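## Task

Bring plate hotel H1 into line with its manifest (slot 1: G51, slot 2: G16, slot 3: empty, slot 4: C15). When finished: every manifest plate bearing a label, including one sitting on landing nest L1, is pushed fully into its assigned slot with the ID label facing front; any plate absent from the manifest or lacking a label rests flat within the locators of an unoccupied red quarantine nest, QR1 or QR2; a slot whose listed ID is carried by no plate is left empty; plates that already sat correctly or were already in quarantine remain untouched where they began. Then release and move the gripper away.

## Robot and tools

Robot: a single six-joint arm (yam_ultra) with a two-finger parallel gripper and a wrist camera. There is only one arm, so every command row describes that arm alone.

Scene frame: origin on the table surface beneath the arm base, +z up, +y to the left when facing along +x. The base may sit slightly tilted on the table. Camera calibration (K, distortion, T_world_to_cam) is expressed in this frame; cam_wrist has no fixed pose.

Stations: H1 is a four-slot plate hotel, slot 1 lowest. A plate is stored short end forward and counts as home only when slid in against the back stop; releasing it far from home risks it tipping off the shelf. Sliding a plate along its H1 shelf is allowed. A blank front end means the plate is reversed or unlabelled. L1 is the landing nest where an incoming plate may wait. RG (regrip nest, in front of H1) and N6 (recovery nest) may be used as intermediate spots. QR1 and QR2 are quarantine nests, marked red; each nest has a name label on the deck.

Tool execute_actions, argument actions: a list holding zero or one item.
- Empty list: no command, just returns the current state.
- Motion: {"rows": [[...],...], "steps": n}. Up to 15 rows, steps 1 to 15 (default 15), each step lasting 1/30 s. Row k is applied on step k; if rows run out, the final row repeats.
- Wait: {"steps": n} with no rows, n up to 300; returns once that many steps have elapsed since the previous result, with your writing time counted in.
- Optional pictures (boolean) toggles camera images in the result; they come by default.
A refused call sends nothing to the robot.

Each row is seven numbers. The first six are absolute joint target angles in radians, in the order waist, shoulder, elbow, wrist pitch, wrist yaw, wrist roll, on the same scale as the Joint positions line. Nominal ranges: waist -2.618 to 3.054, shoulder 0.000 to 3.142, elbow 0.000 to 3.142, wrist pitch -1.571 to 1.571, wrist yaw -1.571 to 1.571, wrist roll -2.094 to 2.094. True ends can differ by up to 0.036 rad either way. A target more than 0.036 rad beyond a stated end, and farther out than the joint's last reported angle, gets the call refused; a target beyond the true end is clipped there and a "joint sent to its limit" line may appear (possibly referring to an earlier, still-running action). Missing that line does not prove there is more travel. The seventh number is the gripper opening, an absolute value from -1 (closed) to +1 (fully open, pad gap 0.094 m).

Motion limits: each step, a joint's target is kept within a lead of its measured angle: 0.202 rad waist, 0.258 shoulder, 0.238 elbow, 0.573 wrist pitch, 0.522 wrist yaw and roll. If targets would move the gripper over 70 mm from its measured position in one step, all are scaled back toward the current angles. So large moves take several actions. Between calls the arm keeps heading to the last row sent until it nearly stops or a step is HELD; after that only a new action moves or presses it further.

Result lines: Joint positions and Joint velocities give the six joints (rad, rad/s) then the pad gap (m, m/s). grip_measured is the finger opening on the command scale. "joint command not followed" means the clearance check altered or blocked targets (mounting blocks and posts count as arm). HELD flags steps where your row, fully or partly, was not sent. MOTOR HOT appears from 75 °C; OVER-TEMPERATURE FAULT lines report stops at 90 °C (10 s halt) or 100 °C (arm loses hold and drops). Holding loads heats motors, and some heat persists into the next scene.

Gripping: away from ±1, fingers go to where grip_measured equals your number. To hold a plate, command roughly 0.03 below grip_measured; a smaller margin grips more gently. Readings may be offset by about 1 mm consistently. Pad force tops out near 50 to 62 N, less on thin parts, with a possible brief spike on contact. Something may tug a held part occasionally, so grip firmly enough.

The URDF's pinch frame sits midway between the pads, about 1 cm behind the fingertips; fingers extend along its +z and close along its y.

zoom_image: camera (cam_head_left, cam_head_right, cam_high, cam_low or cam_wrist) and region [x0, y0, x1, y1] in pixels of that camera's latest 504x504 image, origin top-left, at most 504 by 504. Useful for reading plate labels.

read_manual: optional section "licences"; returns licence text only, no motion.

finished_scene: scene = the number of the scene being ended; irreversible, it grades the scene and opens the next. Finish only after releasing the plate and moving clear. Ending a reply without any tool call ends everything.

Avoid: dropping plates, leaving them short of the back stop, knocking anything off the table, slamming or pushing hard, disturbing plates that are already correct, and overheating the motors.

Each tool is called as name(argument=value, ...), one argument or row to a line, values as JSON.

## Session

execute_actions(
  actions=[],
)

Scene clock: 0.00 s of 15600.00 s.
grip_measured=+1.000
Joint positions: [-1.413  2.052  0.564  0.181 -0.357 -1.143  0.094]
Joint velocities: [-0.017  0.002 -0.002  0.022  0.037  0.037  0.   ]
Motor temperatures (°C, as the motors report them): [25 27 27 28 28 24]

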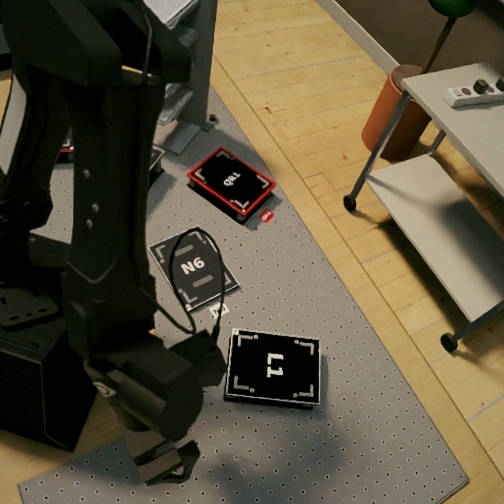

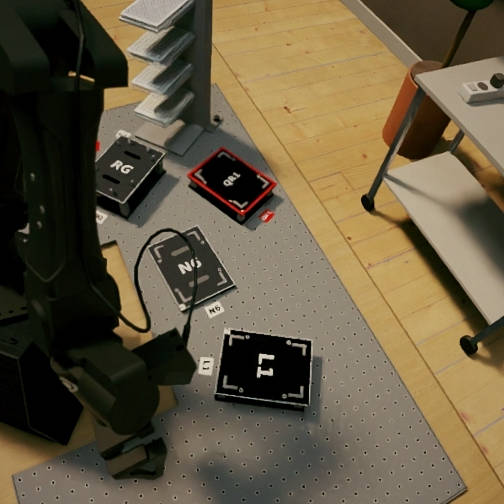

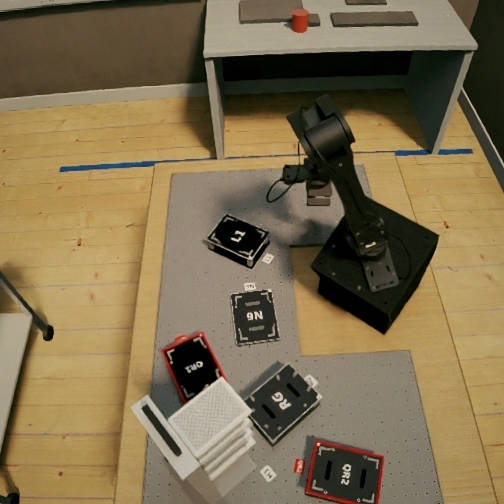

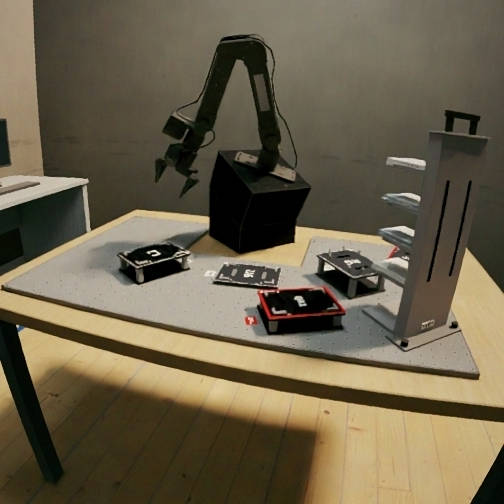

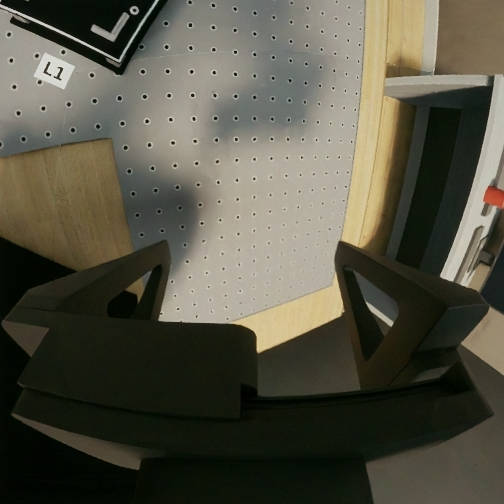

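zoom_image(
  camera="cam_low",
  region=[130, 20, 370, 260],
)

zoom_image(
  camera="cam_high",
  region=[260, 80, 460, 340],
)

zoom_image(
  camera="cam_head_right",
  region=[80, 0, 300, 220],
)

zoom_image(
  camera="cam_high",
  region=[120, 320, 400, 504],
)

zoom_image(
  camera="cam_low",
  region=[250, 100, 504, 360],
)

Region (130, 20, 370, 260) of cam_low's 504x504 image, scaled by 2.100, with more detail than that image has.

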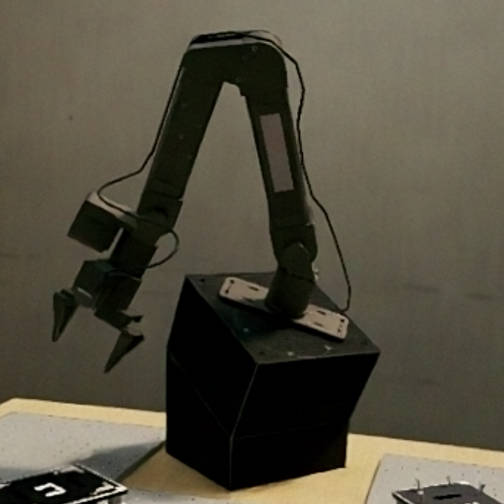

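Region (260, 80, 460, 340) of cam_high's 504x504 image, scaled by 1.938, with more detail than that image has; it fills the left 388 columns of this view, and the rest is white.

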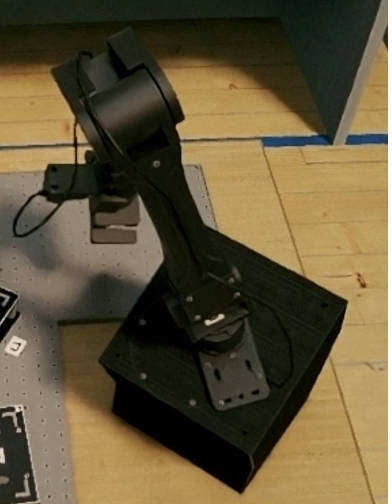

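Region (80, 0, 300, 220) of cam_head_right's 504x504 image, scaled by 2.291, with more detail than that image has.

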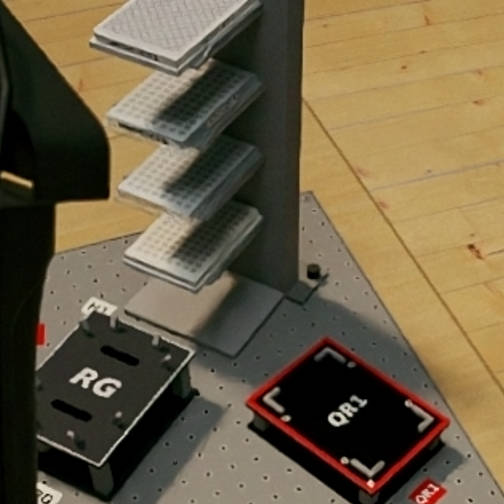

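Region (120, 320, 400, 504) of cam_high's 504x504 image, scaled by 1.800, with more detail than that image has; it fills the top 331 rows of this view, and the rest is white.

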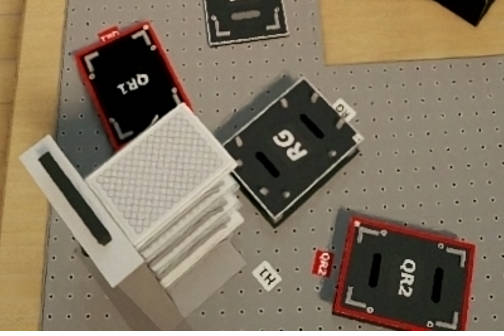

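Region (250, 100, 504, 360) of cam_low's 504x504 image, scaled by 1.938, with more detail than that image has; it fills the left 492 columns of this view, and the rest is white.

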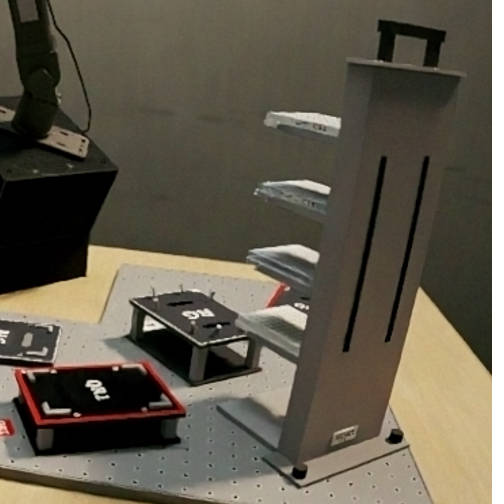

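execute_actions(
  actions=[
    {"rows":[[-1.413,1.3,0.8,0.3,0,0,1]]},
  ],
  pictures=false,
)

execute_actions(
  actions=[
    {"steps":20},
  ],
  pictures=false,
)

execute_actions(
  actions=[
    {"rows":[[0.5,0.5,0.3,0.3,0,0,1]]},
  ],
  pictures=false,
)

execute_actions(
  actions=[
    {"steps":60},
  ],
)

Scene clock: 16.83 s of 15600.00 s.
grip_measured=+1.000
Joint positions: [-1.412  1.593  0.722  0.23  -0.107 -0.512  0.094]
Joint velocities: [ 0.002 -1.233  0.139  0.095  0.227  1.399  0.   ]
Motor temperatures (°C, as the motors report them): [25 28 28 29 28 24]
Steps of this call (steps 1 to 90: nothing new was sent; then 13.33 s passed at rest; steps 91 to 105: all 15 steps of this action). Readings (joint positions):
91: [-1.413 2.044 0.568 0.175 -0.339 -1.115]
92: [-1.412 2.028 0.576 0.168 -0.313 -1.079]
94: [-1.412 1.981 0.603 0.169 -0.269 -1.007]
98: [-1.412 1.863 0.664 0.191 -0.196 -0.847]
105: the state above

Scene clock: 17.50 s of 15600.00 s.
grip_measured=+1.000
Joint positions: [-1.412  1.298  0.784  0.301 -0.02  -0.018  0.094]
Joint velocities: [-0.002 -0.007 -0.002  0.022  0.007  0.007  0.   ]
Motor temperatures (°C, as the motors report them): [25 28 28 29 28 24]
Steps of this call (steps 1 to 20: the robot went on to your last target). Readings (joint positions):
1: [-1.412 1.549 0.726 0.234 -0.098 -0.461]
2: [-1.412 1.505 0.729 0.237 -0.090 -0.412]
4: [-1.412 1.419 0.738 0.246 -0.073 -0.311]
8: [-1.412 1.309 0.774 0.285 -0.041 -0.136]
20: the state above

Scene clock: 18.00 s of 15600.00 s.
grip_measured=+1.000
Joint positions: [-0.413  0.504  0.285  0.298 -0.012 -0.01   0.094]
Joint velocities: [ 2.171  0.022 -0.012 -0.154 -0.022 -0.095  0.   ]
Motor temperatures (°C, as the motors report them): [25 28 28 29 28 24]
Steps of this call (steps 1 to 15: all 15 steps of this action). Readings (joint positions):
1: [-1.394 1.276 0.760 0.312 -0.006 -0.015]
2: [-1.354 1.221 0.704 0.314 0.002 -0.014]
4: [-1.234 1.083 0.574 0.313 0.000 -0.013]
8: [-0.946 0.756 0.329 0.284 -0.009 -0.012]
15: the state above

Scene clock: 20.00 s of 15600.00 s.
grip_measured=+1.000
Joint positions: [ 0.497  0.504  0.285  0.295 -0.012 -0.007  0.094]
Joint velocities: [ 0.022  0.002  0.007  0.066 -0.066  0.037  0.   ]
Motor temperatures (°C, as the motors report them): [25 28 28 30 28 24]
Steps of this call (steps 1 to 30: the robot went on to your last target; steps 31 to 60: nothing new was sent). Readings (joint positions):
1: [-0.338 0.504 0.285 0.295 -0.011 -0.010]
2: [-0.263 0.504 0.285 0.295 -0.011 -0.010]
4: [-0.112 0.504 0.285 0.295 -0.009 -0.009]
8: [0.188 0.504 0.285 0.295 -0.007 -0.009]
60: the state above
The arm was judged still, so your last target was given up. Only a new action makes it travel on or press farther. Fingers that are still opening or closing keep moving.

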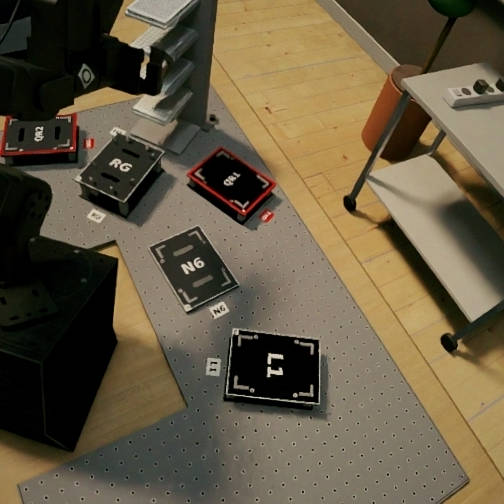

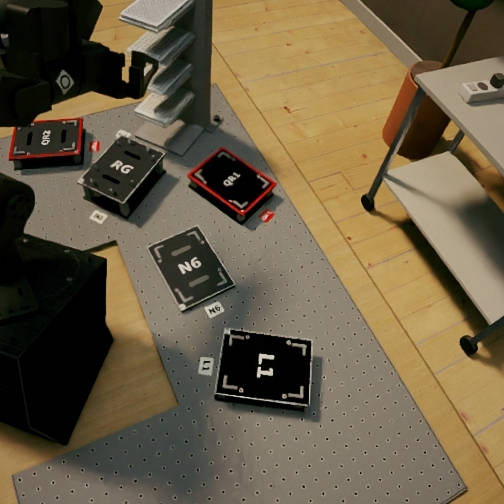

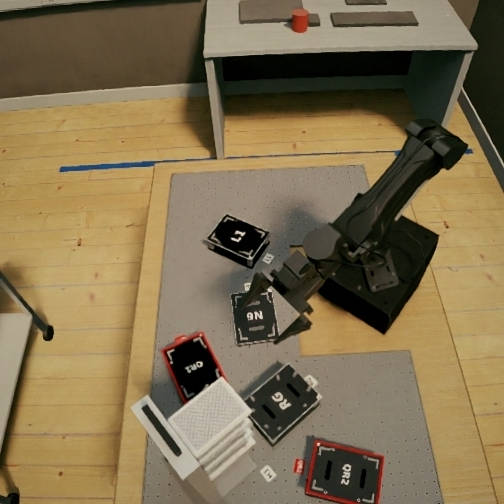

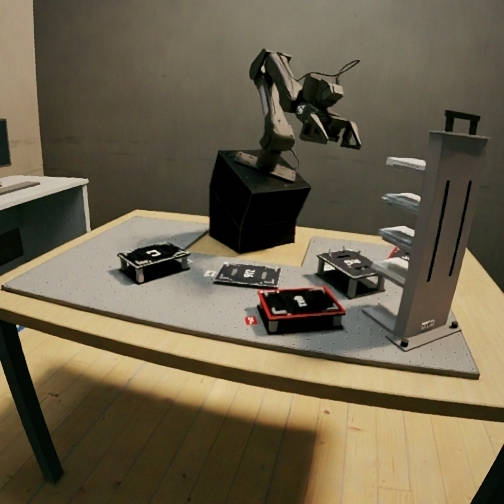

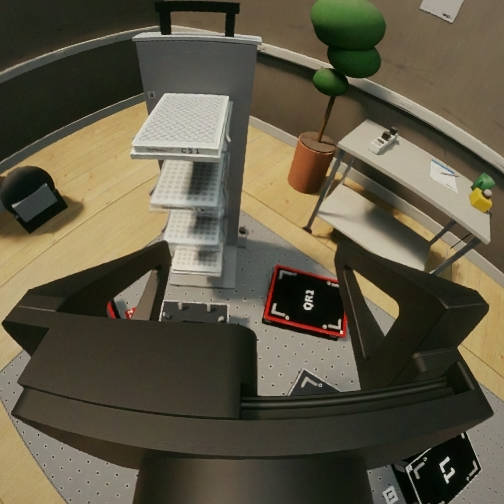

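zoom_image(
  camera="cam_wrist",
  region=[110, 80, 290, 300],
)

zoom_image(
  camera="cam_low",
  region=[360, 140, 460, 300],
)

Region (110, 80, 290, 300) of cam_wrist's 504x504 image, scaled by 2.291, with more detail than that image has; it fills the left 412 columns of this view, and the rest is white.

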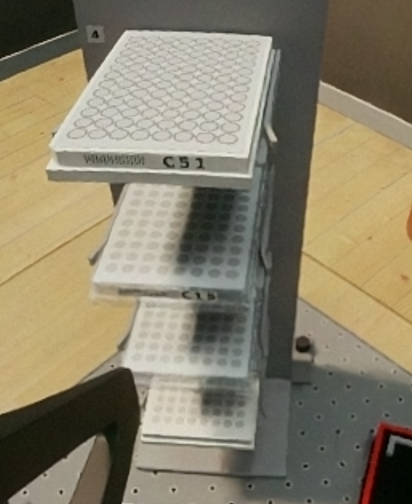

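Region (360, 140, 460, 300) of cam_low's 504x504 image, scaled by 3.150, with more detail than that image has; it fills the left 315 columns of this view, and the rest is white.

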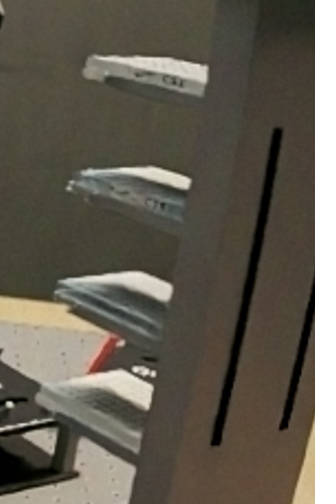

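zoom_image(
  camera="cam_high",
  region=[180, 400, 280, 500],
)

Region (180, 400, 280, 500) of cam_high's 504x504 image, scaled by 5.040, with more detail than that image has.

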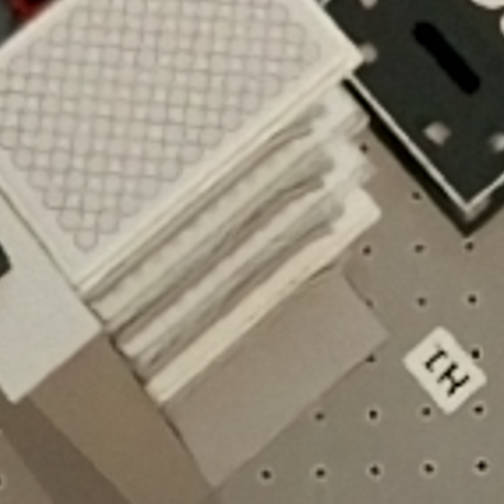

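execute_actions(
  actions=[
    {"rows":[[0.65,0.7,0.55,0.1,0.12,0.08,1],[0.65,0.7,0.55,0.1,0.12,0.08,1],[0.65,0.7,0.55,0.1,0.12,0.08,1],[0.65,0.7,0.55,0.1,0.12,0.08,1],[0.65,0.7,0.55,0.1,0.12,0.08,1],[0.75,0.9,0.73,0,0.2,0.13,1],[0.75,0.9,0.73,0,0.2,0.13,1],[0.75,0.9,0.73,0,0.2,0.13,1],[0.75,0.9,0.73,0,0.2,0.13,1],[0.75,0.9,0.73,0,0.2,0.13,1],[0.807,1.087,0.903,-0.105,0.241,0.157,1]]},
  ],
  pictures=false,
)

execute_actions(
  actions=[
    {"steps":30},
  ],
)

Scene clock: 35.80 s of 15600.00 s.
grip_measured=+1.000
Joint positions: [ 0.798  1.092  0.869 -0.029  0.197  0.133  0.094]
Joint velocities: [ 0.115  0.379  0.159 -0.359  0.081  0.066  0.   ]
Motor temperatures (°C, as the motors report them): [25 27 29 32 28 24]
Steps of this call (steps 1 to 90: nothing new was sent; then 12.30 s passed at rest; steps 91 to 105: all 15 steps of this action). Readings (joint positions):
91: [0.520 0.530 0.314 0.257 0.015 0.006]
92: [0.566 0.593 0.375 0.208 0.039 0.020]
94: [0.630 0.689 0.480 0.169 0.057 0.038]
98: [0.717 0.842 0.658 0.092 0.127 0.083]
105: the state above

Scene clock: 36.80 s of 15600.00 s.
grip_measured=+1.000
Joint positions: [ 0.801  1.101  0.871 -0.104  0.227  0.151  0.094]
Joint velocities: [ 0.012 -0.002  0.007 -0.095 -0.007 -0.022  0.   ]
Motor temperatures (°C, as the motors report them): [25 28 29 32 28 24]
Steps of this call (steps 1 to 30: the robot went on to your last target). Readings (joint positions):
1: [0.801 1.100 0.871 -0.042 0.201 0.136]
2: [0.801 1.101 0.871 -0.059 0.205 0.139]
4: [0.801 1.101 0.871 -0.080 0.214 0.143]
8: [0.801 1.101 0.871 -0.096 0.222 0.148]
30: the state above
The arm was judged still, so your last target was given up. Only a new action makes it travel on or press farther. Fingers that are still opening or closing keep moving.

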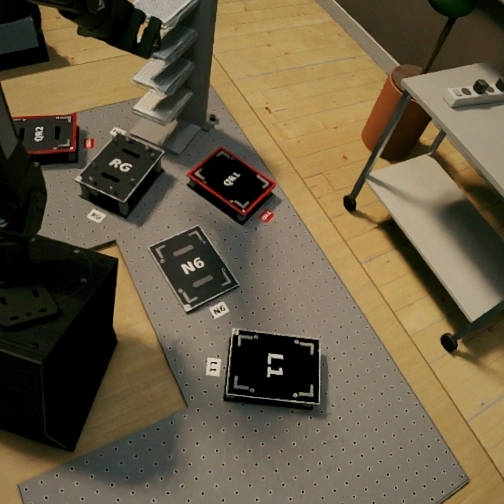

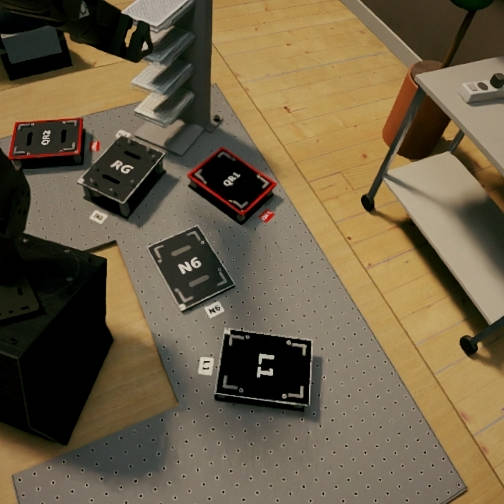

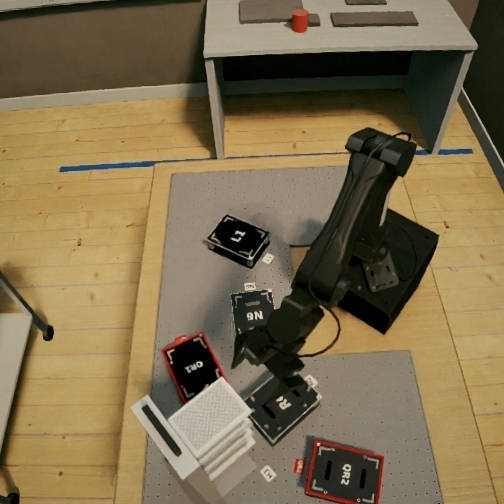

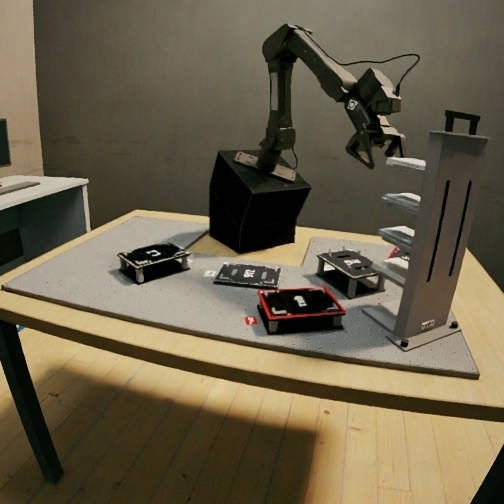

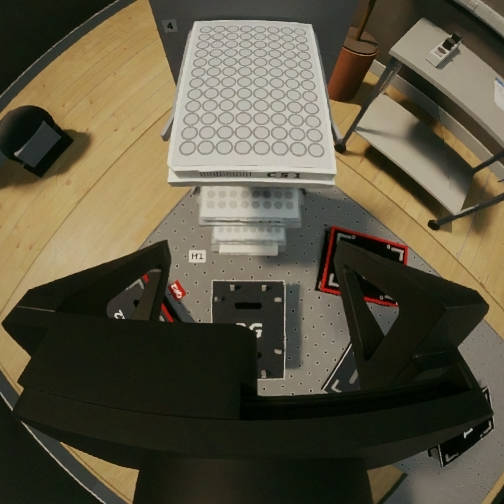

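execute_actions(
  actions=[
    {"rows":[[0.795,1.11,0.94,-0.106,0.225,0.152,1],[0.795,1.11,0.94,-0.106,0.225,0.152,1],[0.795,1.11,0.94,-0.106,0.225,0.152,1],[0.788,1.13,0.97,-0.106,0.22,0.152,1],[0.788,1.13,0.97,-0.106,0.22,0.152,1],[0.788,1.13,0.97,-0.106,0.22,0.152,1],[0.781,1.155,1.002,-0.108,0.214,0.152,1]]},
  ],
)

zoom_image(
  camera="cam_low",
  region=[330, 90, 450, 210],
)

Scene clock: 42.23 s of 15600.00 s.
grip_measured=+1.000
Joint positions: [ 0.79   1.156  0.967 -0.117  0.222  0.151  0.094]
Joint velocities: [-0.002 -0.007  0.012 -0.11  -0.066  0.095  0.   ]
Motor temperatures (°C, as the motors report them): [25 28 30 32 28 24]
Steps of this call (steps 1 to 90: nothing new was sent; then 1.93 s passed at rest; steps 91 to 105: all 15 steps of this action). Readings (joint positions):
91: [0.801 1.102 0.875 -0.108 0.227 0.151]
92: [0.801 1.107 0.882 -0.112 0.227 0.151]
94: [0.801 1.114 0.900 -0.115 0.227 0.151]
98: [0.797 1.141 0.948 -0.117 0.224 0.151]
105: the state above

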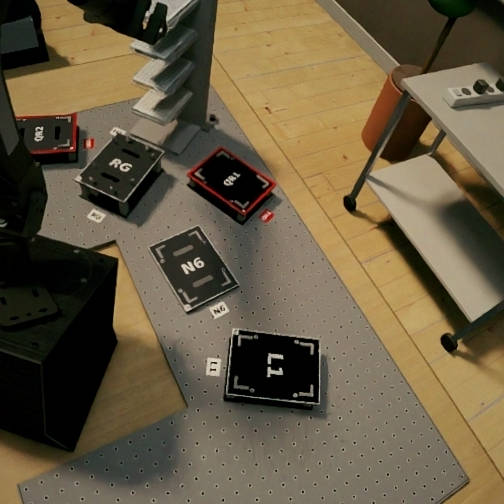

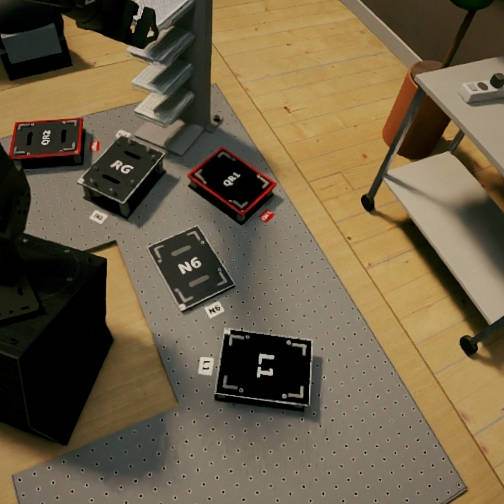

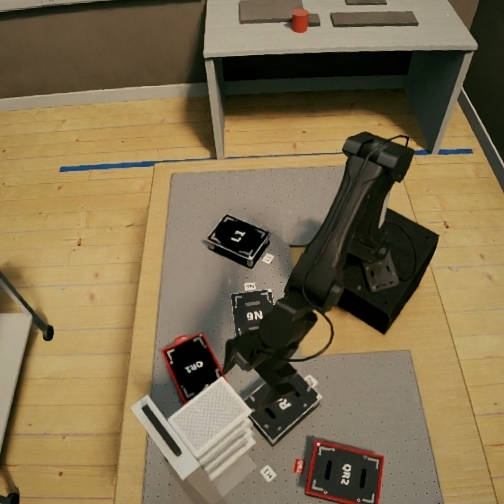

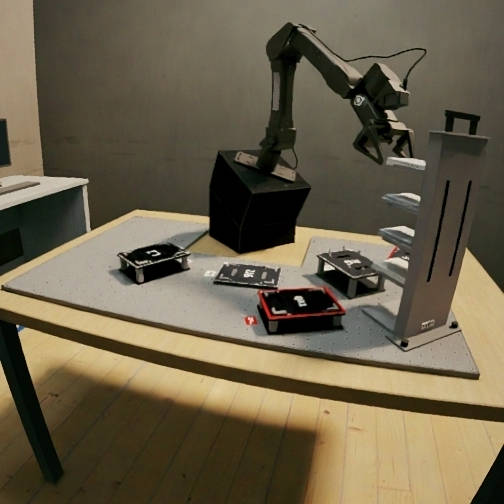

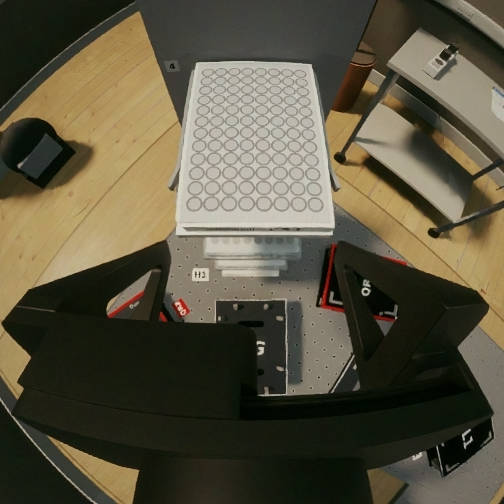

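Region (330, 90, 450, 210) of cam_low's 504x504 image, scaled by 4.200, with more detail than that image has.

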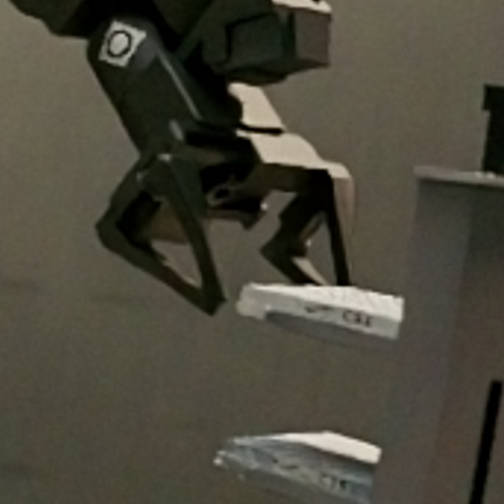

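execute_actions(
  actions=[
    {"rows":[[0.77,1.17,1.015,-0.108,0.205,0.148,1],[0.77,1.17,1.015,-0.108,0.205,0.148,1],[0.765,1.19,1.035,-0.108,0.2,0.146,1],[0.765,1.19,1.035,-0.108,0.2,0.146,1],[0.758,1.21,1.054,-0.108,0.19,0.143,1],[0.758,1.21,1.054,-0.108,0.19,0.143,1],[0.752,1.23,1.073,-0.108,0.185,0.14,1],[0.752,1.23,1.073,-0.108,0.185,0.14,1],[0.747,1.244,1.088,-0.108,0.18,0.14,1]]},
  ],
  pictures=false,
)

execute_actions(
  actions=[
    {"steps":10},
  ],
)

zoom_image(
  camera="cam_low",
  region=[330, 90, 450, 210],
)

Scene clock: 45.37 s of 15600.00 s.
grip_measured=+1.000
Joint positions: [ 0.757  1.249  1.049 -0.119  0.191  0.146  0.094]
Joint velocities: [-0.002 -0.017  0.007 -0.051  0.007  0.051  0.   ]
Motor temperatures (°C, as the motors report them): [25 28 30 32 28 24]
Steps of this call (steps 1 to 15: the robot went on to your last target; steps 16 to 79: nothing new was sent; steps 80 to 94: all 15 steps of this action). Readings (joint positions):
80: [0.789 1.157 0.968 -0.117 0.219 0.151]
81: [0.786 1.161 0.971 -0.117 0.218 0.151]
83: [0.779 1.177 0.985 -0.118 0.214 0.151]
87: [0.765 1.220 1.024 -0.119 0.203 0.149]
94: the state above

Scene clock: 45.70 s of 15600.00 s.
grip_measured=+1.000
Joint positions: [ 0.757  1.249  1.049 -0.119  0.188  0.146  0.094]
Joint velocities: [-0.012 -0.002  0.017 -0.037  0.022  0.007  0.   ]
Motor temperatures (°C, as the motors report them): [25 28 30 32 28 24]
Steps of this call (steps 1 to 10: the robot went on to your last target). Readings (joint positions):
1: [0.757 1.249 1.049 -0.119 0.190 0.146]
2: [0.757 1.249 1.049 -0.119 0.190 0.146]
4: [0.757 1.249 1.049 -0.119 0.189 0.146]
8: [0.757 1.249 1.049 -0.119 0.188 0.146]
10: the state above

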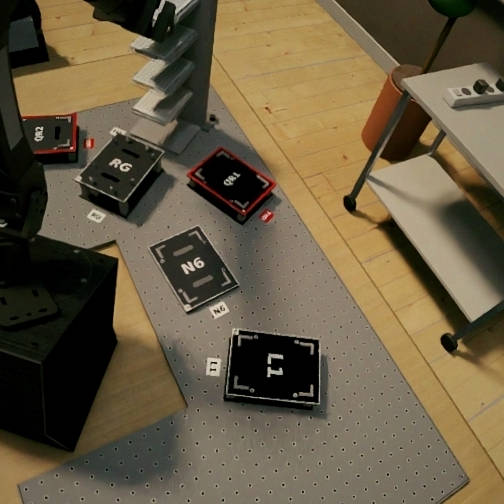

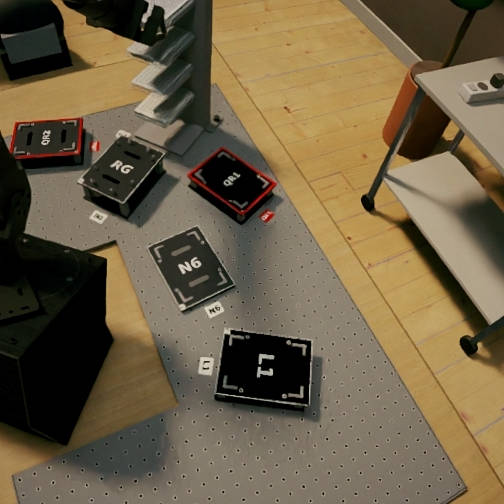

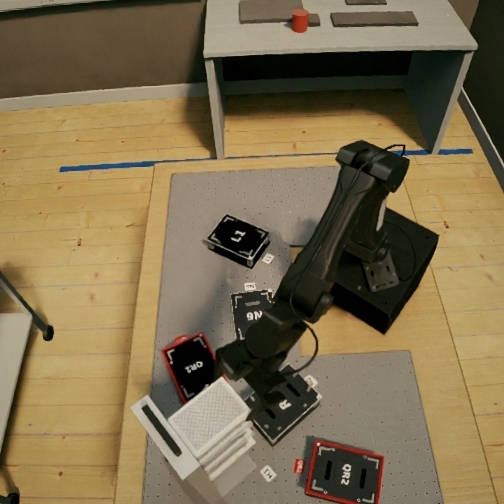

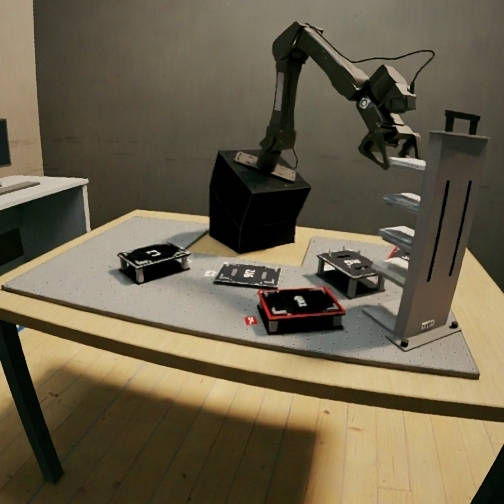

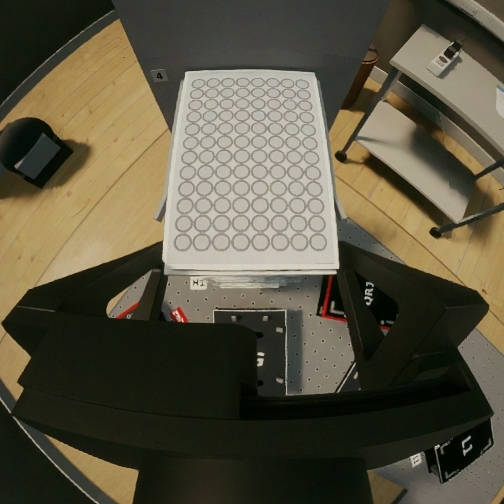

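Region (330, 90, 450, 210) of cam_low's 504x504 image, scaled by 4.200, with more detail than that image has.

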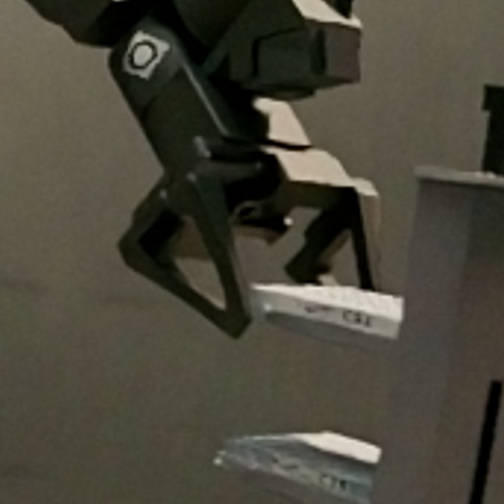

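execute_actions(
  actions=[
    {"rows":[[0.747,1.244,1.105,-0.1,0.18,0.14,1],[0.747,1.244,1.105,-0.1,0.18,0.14,1],[0.747,1.244,1.105,-0.1,0.18,0.14,1],[0.747,1.244,1.105,-0.1,0.18,0.14,1],[0.747,1.244,1.105,-0.1,0.18,0.14,1],[0.747,1.244,1.105,-0.1,0.18,0.14,1],[0.747,1.244,1.105,-0.1,0.18,0.14,0.9],[0.747,1.244,1.105,-0.1,0.18,0.14,0.85],[0.747,1.244,1.105,-0.1,0.18,0.14,0.79]]},
  ],
  pictures=false,
)

execute_actions(
  actions=[
    {"rows":[[0.76,1.23,1.08,-0.11,0.19,0.145,0.79],[0.76,1.23,1.08,-0.11,0.19,0.145,0.79],[0.77,1.21,1.055,-0.11,0.2,0.15,0.79],[0.77,1.21,1.055,-0.11,0.2,0.15,0.79],[0.778,1.19,1.03,-0.11,0.21,0.15,0.79],[0.778,1.19,1.03,-0.11,0.21,0.15,0.79],[0.785,1.17,1.01,-0.11,0.218,0.155,0.79],[0.785,1.17,1.01,-0.11,0.218,0.155,0.79],[0.792,1.15,0.995,-0.11,0.225,0.155,0.79]]},
  ],
)

zoom_image(
  camera="cam_low",
  region=[330, 90, 450, 210],
)

Scene clock: 51.87 s of 15600.00 s.
grip_measured=+0.805
Joint positions: [ 0.758  1.249  1.064 -0.13   0.178  0.142  0.085]
Joint velocities: [-0.007 -0.012  0.002 -0.007  0.037  0.007 -0.   ]
Motor temperatures (°C, as the motors report them): [25 29 30 33 28 24]
Steps of this call (steps 1 to 15: the robot went on to your last target; steps 16 to 90: nothing new was sent; then 2.67 s passed at rest; steps 91 to 105: all 15 steps of this action). Readings (joint positions):
91: [0.757 1.249 1.051 -0.120 0.187 0.146]
92: [0.757 1.249 1.054 -0.120 0.187 0.146]
94: [0.757 1.250 1.060 -0.125 0.186 0.143]
98: [0.758 1.249 1.060 -0.127 0.180 0.143]
105: the state above

Scene clock: 52.37 s of 15600.00 s.
grip_measured=+0.805
Joint positions: [ 0.782  1.178  1.    -0.13   0.208  0.149  0.085]
Joint velocities: [ 0.007 -0.007  0.007 -0.022 -0.007 -0.007 -0.   ]
Motor temperatures (°C, as the motors report them): [25 29 30 33 28 24]
Steps of this call (steps 1 to 15: all 15 steps of this action). Readings (joint positions):
1: [0.758 1.249 1.064 -0.130 0.178 0.142]
2: [0.758 1.249 1.064 -0.130 0.178 0.142]
4: [0.759 1.246 1.064 -0.131 0.180 0.143]
8: [0.770 1.213 1.030 -0.127 0.193 0.145]
15: the state above

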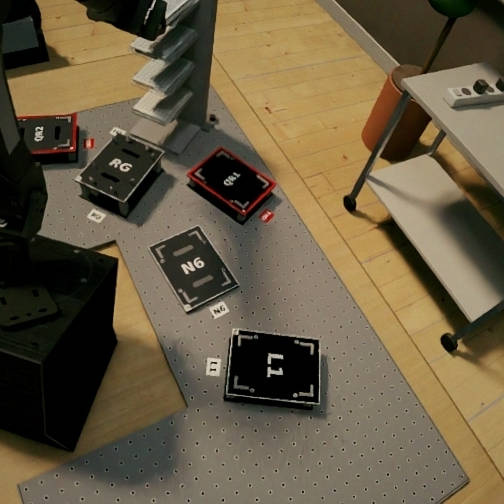

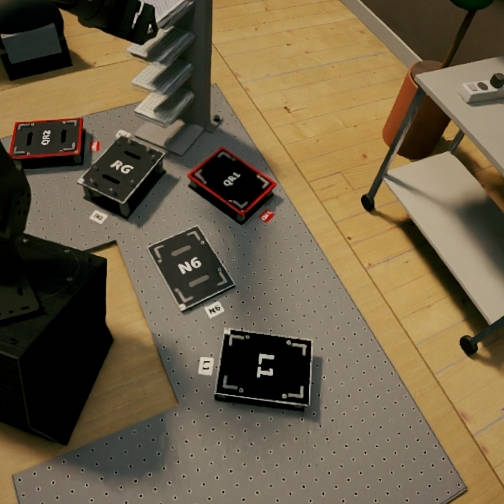

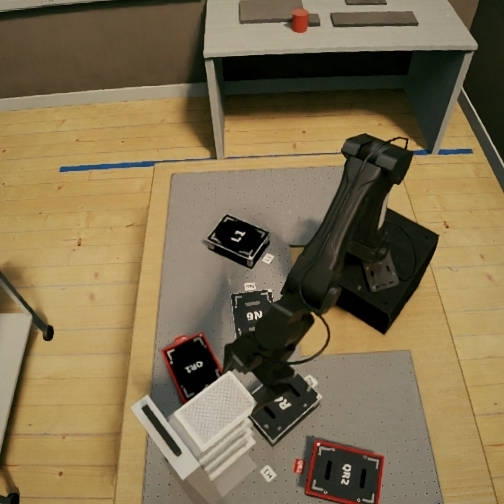

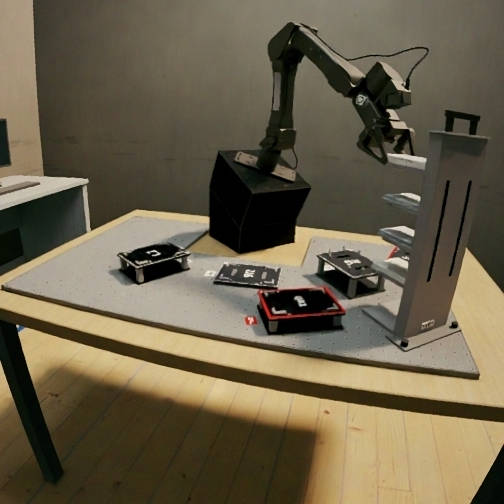

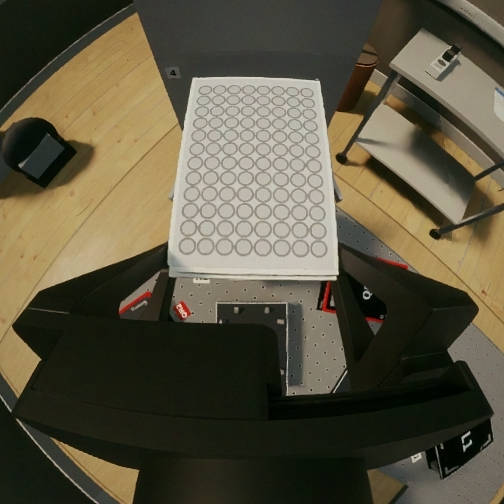

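Region (330, 90, 450, 210) of cam_low's 504x504 image, scaled by 4.200, with more detail than that image has.

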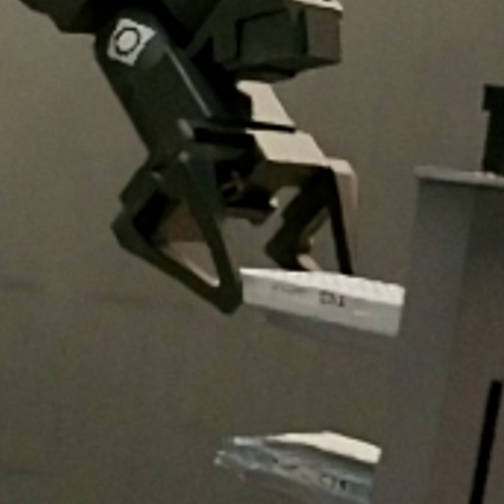

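execute_actions(
  actions=[
    {"rows":[[0.795,1.142,0.975,-0.12,0.225,0.155,0.79],[0.795,1.142,0.975,-0.12,0.225,0.155,0.79],[0.795,1.142,0.975,-0.12,0.225,0.155,0.79],[0.795,1.142,0.975,-0.12,0.225,0.155,0.79],[0.795,1.142,0.975,-0.12,0.225,0.155,0.79],[0.795,1.142,0.975,-0.12,0.225,0.155,0.79],[0.795,1.142,0.975,-0.12,0.225,0.155,0.79],[0.795,1.142,0.975,-0.12,0.225,0.155,1]]},
  ],
  pictures=false,
)

execute_actions(
  actions=[
    {"rows":[[0.785,1.142,1.04,-0.15,0.21,0.155,1],[0.785,1.142,1.06,-0.18,0.21,0.155,1],[0.785,1.142,1.08,-0.21,0.21,0.155,1],[0.785,1.142,1.1,-0.23,0.21,0.155,1],[0.785,1.142,1.12,-0.25,0.21,0.155,1],[0.785,1.142,1.14,-0.27,0.21,0.155,1],[0.785,1.142,1.16,-0.29,0.21,0.155,1],[0.785,1.142,1.18,-0.31,0.21,0.155,1],[0.785,1.142,1.2,-0.32,0.21,0.155,1]]},
  ],
  pictures=false,
)

execute_actions(
  actions=[
    {"rows":[[0.775,1.19,1.25,-0.38,0.19,0.16,1],[0.77,1.21,1.3,-0.43,0.18,0.16,1],[0.765,1.235,1.35,-0.49,0.17,0.165,1],[0.76,1.26,1.4,-0.54,0.16,0.165,1],[0.75,1.285,1.45,-0.6,0.15,0.17,1],[0.745,1.31,1.5,-0.65,0.14,0.17,1],[0.74,1.335,1.55,-0.71,0.13,0.175,1],[0.73,1.36,1.6,-0.76,0.115,0.175,1],[0.725,1.385,1.64,-0.81,0.1,0.18,1],[0.72,1.41,1.68,-0.86,0.09,0.18,1],[0.713,1.43,1.72,-0.91,0.08,0.185,1],[0.708,1.45,1.746,-0.949,0.078,0.185,1]]},
  ],
  pictures=false,
)

execute_actions(
  actions=[
    {"steps":20},
  ],
)

Scene clock: 65.27 s of 15600.00 s.
grip_measured=+1.000
Joint positions: [ 0.785  1.17   0.983 -0.136  0.211  0.157  0.094]
Joint velocities: [-0.007 -0.022 -0.002  0.066  0.007 -0.066  0.   ]
Motor temperatures (°C, as the motors report them): [25 31 30 33 28 24]
Steps of this call (steps 1 to 15: the robot went on to your last target; steps 16 to 90: nothing new was sent; then 9.40 s passed at rest; steps 91 to 105: all 15 steps of this action). Readings (joint positions):
91: [0.783 1.177 0.991 -0.136 0.208 0.157]
92: [0.783 1.176 0.990 -0.136 0.208 0.157]
94: [0.784 1.171 0.985 -0.136 0.209 0.157]
98: [0.785 1.170 0.983 -0.136 0.210 0.157]
105: the state above

Scene clock: 65.77 s of 15600.00 s.
grip_measured=+1.000
Joint positions: [ 0.785  1.16   1.171 -0.287  0.211  0.157  0.094]
Joint velocities: [-0.022  0.027  0.007 -0.183 -0.037 -0.007  0.   ]
Motor temperatures (°C, as the motors report them): [25 31 30 33 28 24]
Steps of this call (steps 1 to 15: all 15 steps of this action). Readings (joint positions):
1: [0.785 1.170 0.986 -0.140 0.211 0.157]
2: [0.785 1.170 0.993 -0.151 0.211 0.157]
4: [0.785 1.170 1.021 -0.184 0.211 0.157]
8: [0.785 1.170 1.106 -0.246 0.211 0.157]
15: the state above

Scene clock: 66.27 s of 15600.00 s.
grip_measured=+1.000
Joint positions: [ 0.717  1.447  1.709 -0.827  0.105  0.175  0.094]
Joint velocities: [-0.032  0.125  0.09  -0.74  -0.168 -0.022  0.   ]
Motor temperatures (°C, as the motors report them): [25 31 30 33 28 24]
Steps of this call (steps 1 to 15: all 15 steps of this action). Readings (joint positions):
1: [0.785 1.164 1.178 -0.305 0.209 0.157]
2: [0.785 1.176 1.199 -0.336 0.205 0.157]
4: [0.779 1.222 1.276 -0.410 0.193 0.157]
8: [0.754 1.328 1.479 -0.571 0.161 0.162]
15: the state above

Scene clock: 66.93 s of 15600.00 s.
grip_measured=+1.000
Joint positions: [ 0.716  1.459  1.71  -0.945  0.086  0.179  0.094]
Joint velocities: [-0.002  0.007  0.002 -0.022  0.007  0.022  0.   ]
Motor temperatures (°C, as the motors report them): [25 31 30 33 28 24]
Steps of this call (steps 1 to 20: the robot went on to your last target). Readings (joint positions):
1: [0.716 1.450 1.710 -0.849 0.102 0.176]
2: [0.716 1.453 1.710 -0.870 0.099 0.176]
4: [0.716 1.457 1.710 -0.902 0.094 0.177]
8: [0.716 1.459 1.710 -0.931 0.089 0.178]
20: the state above

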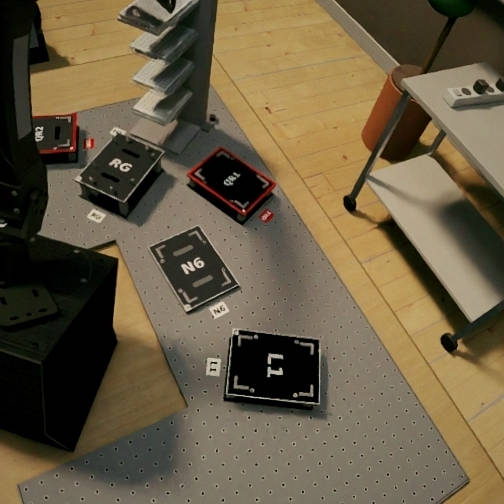

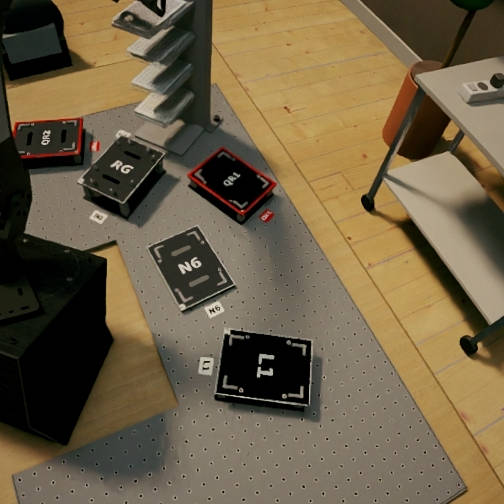

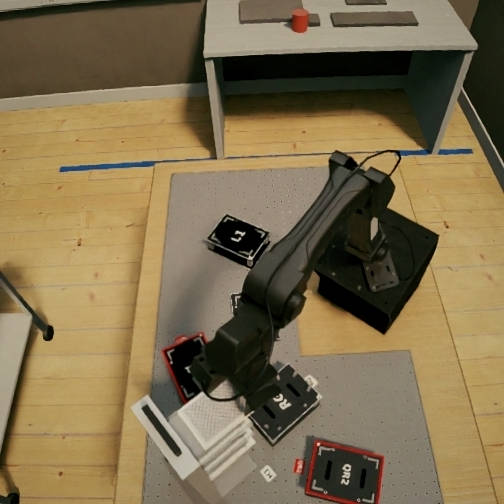

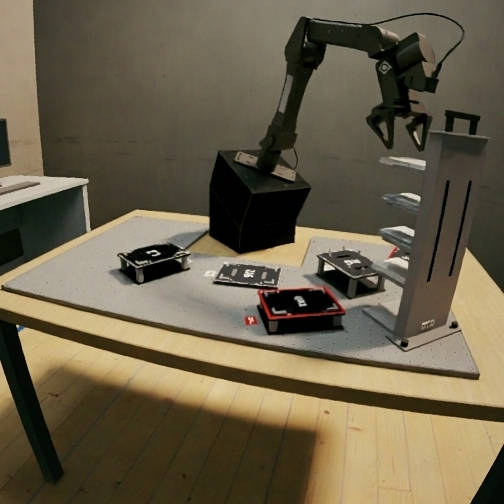

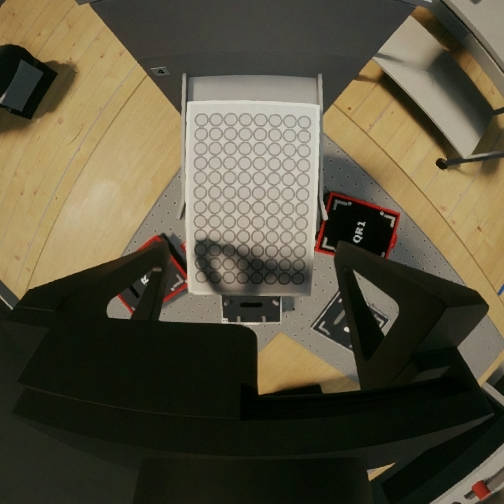

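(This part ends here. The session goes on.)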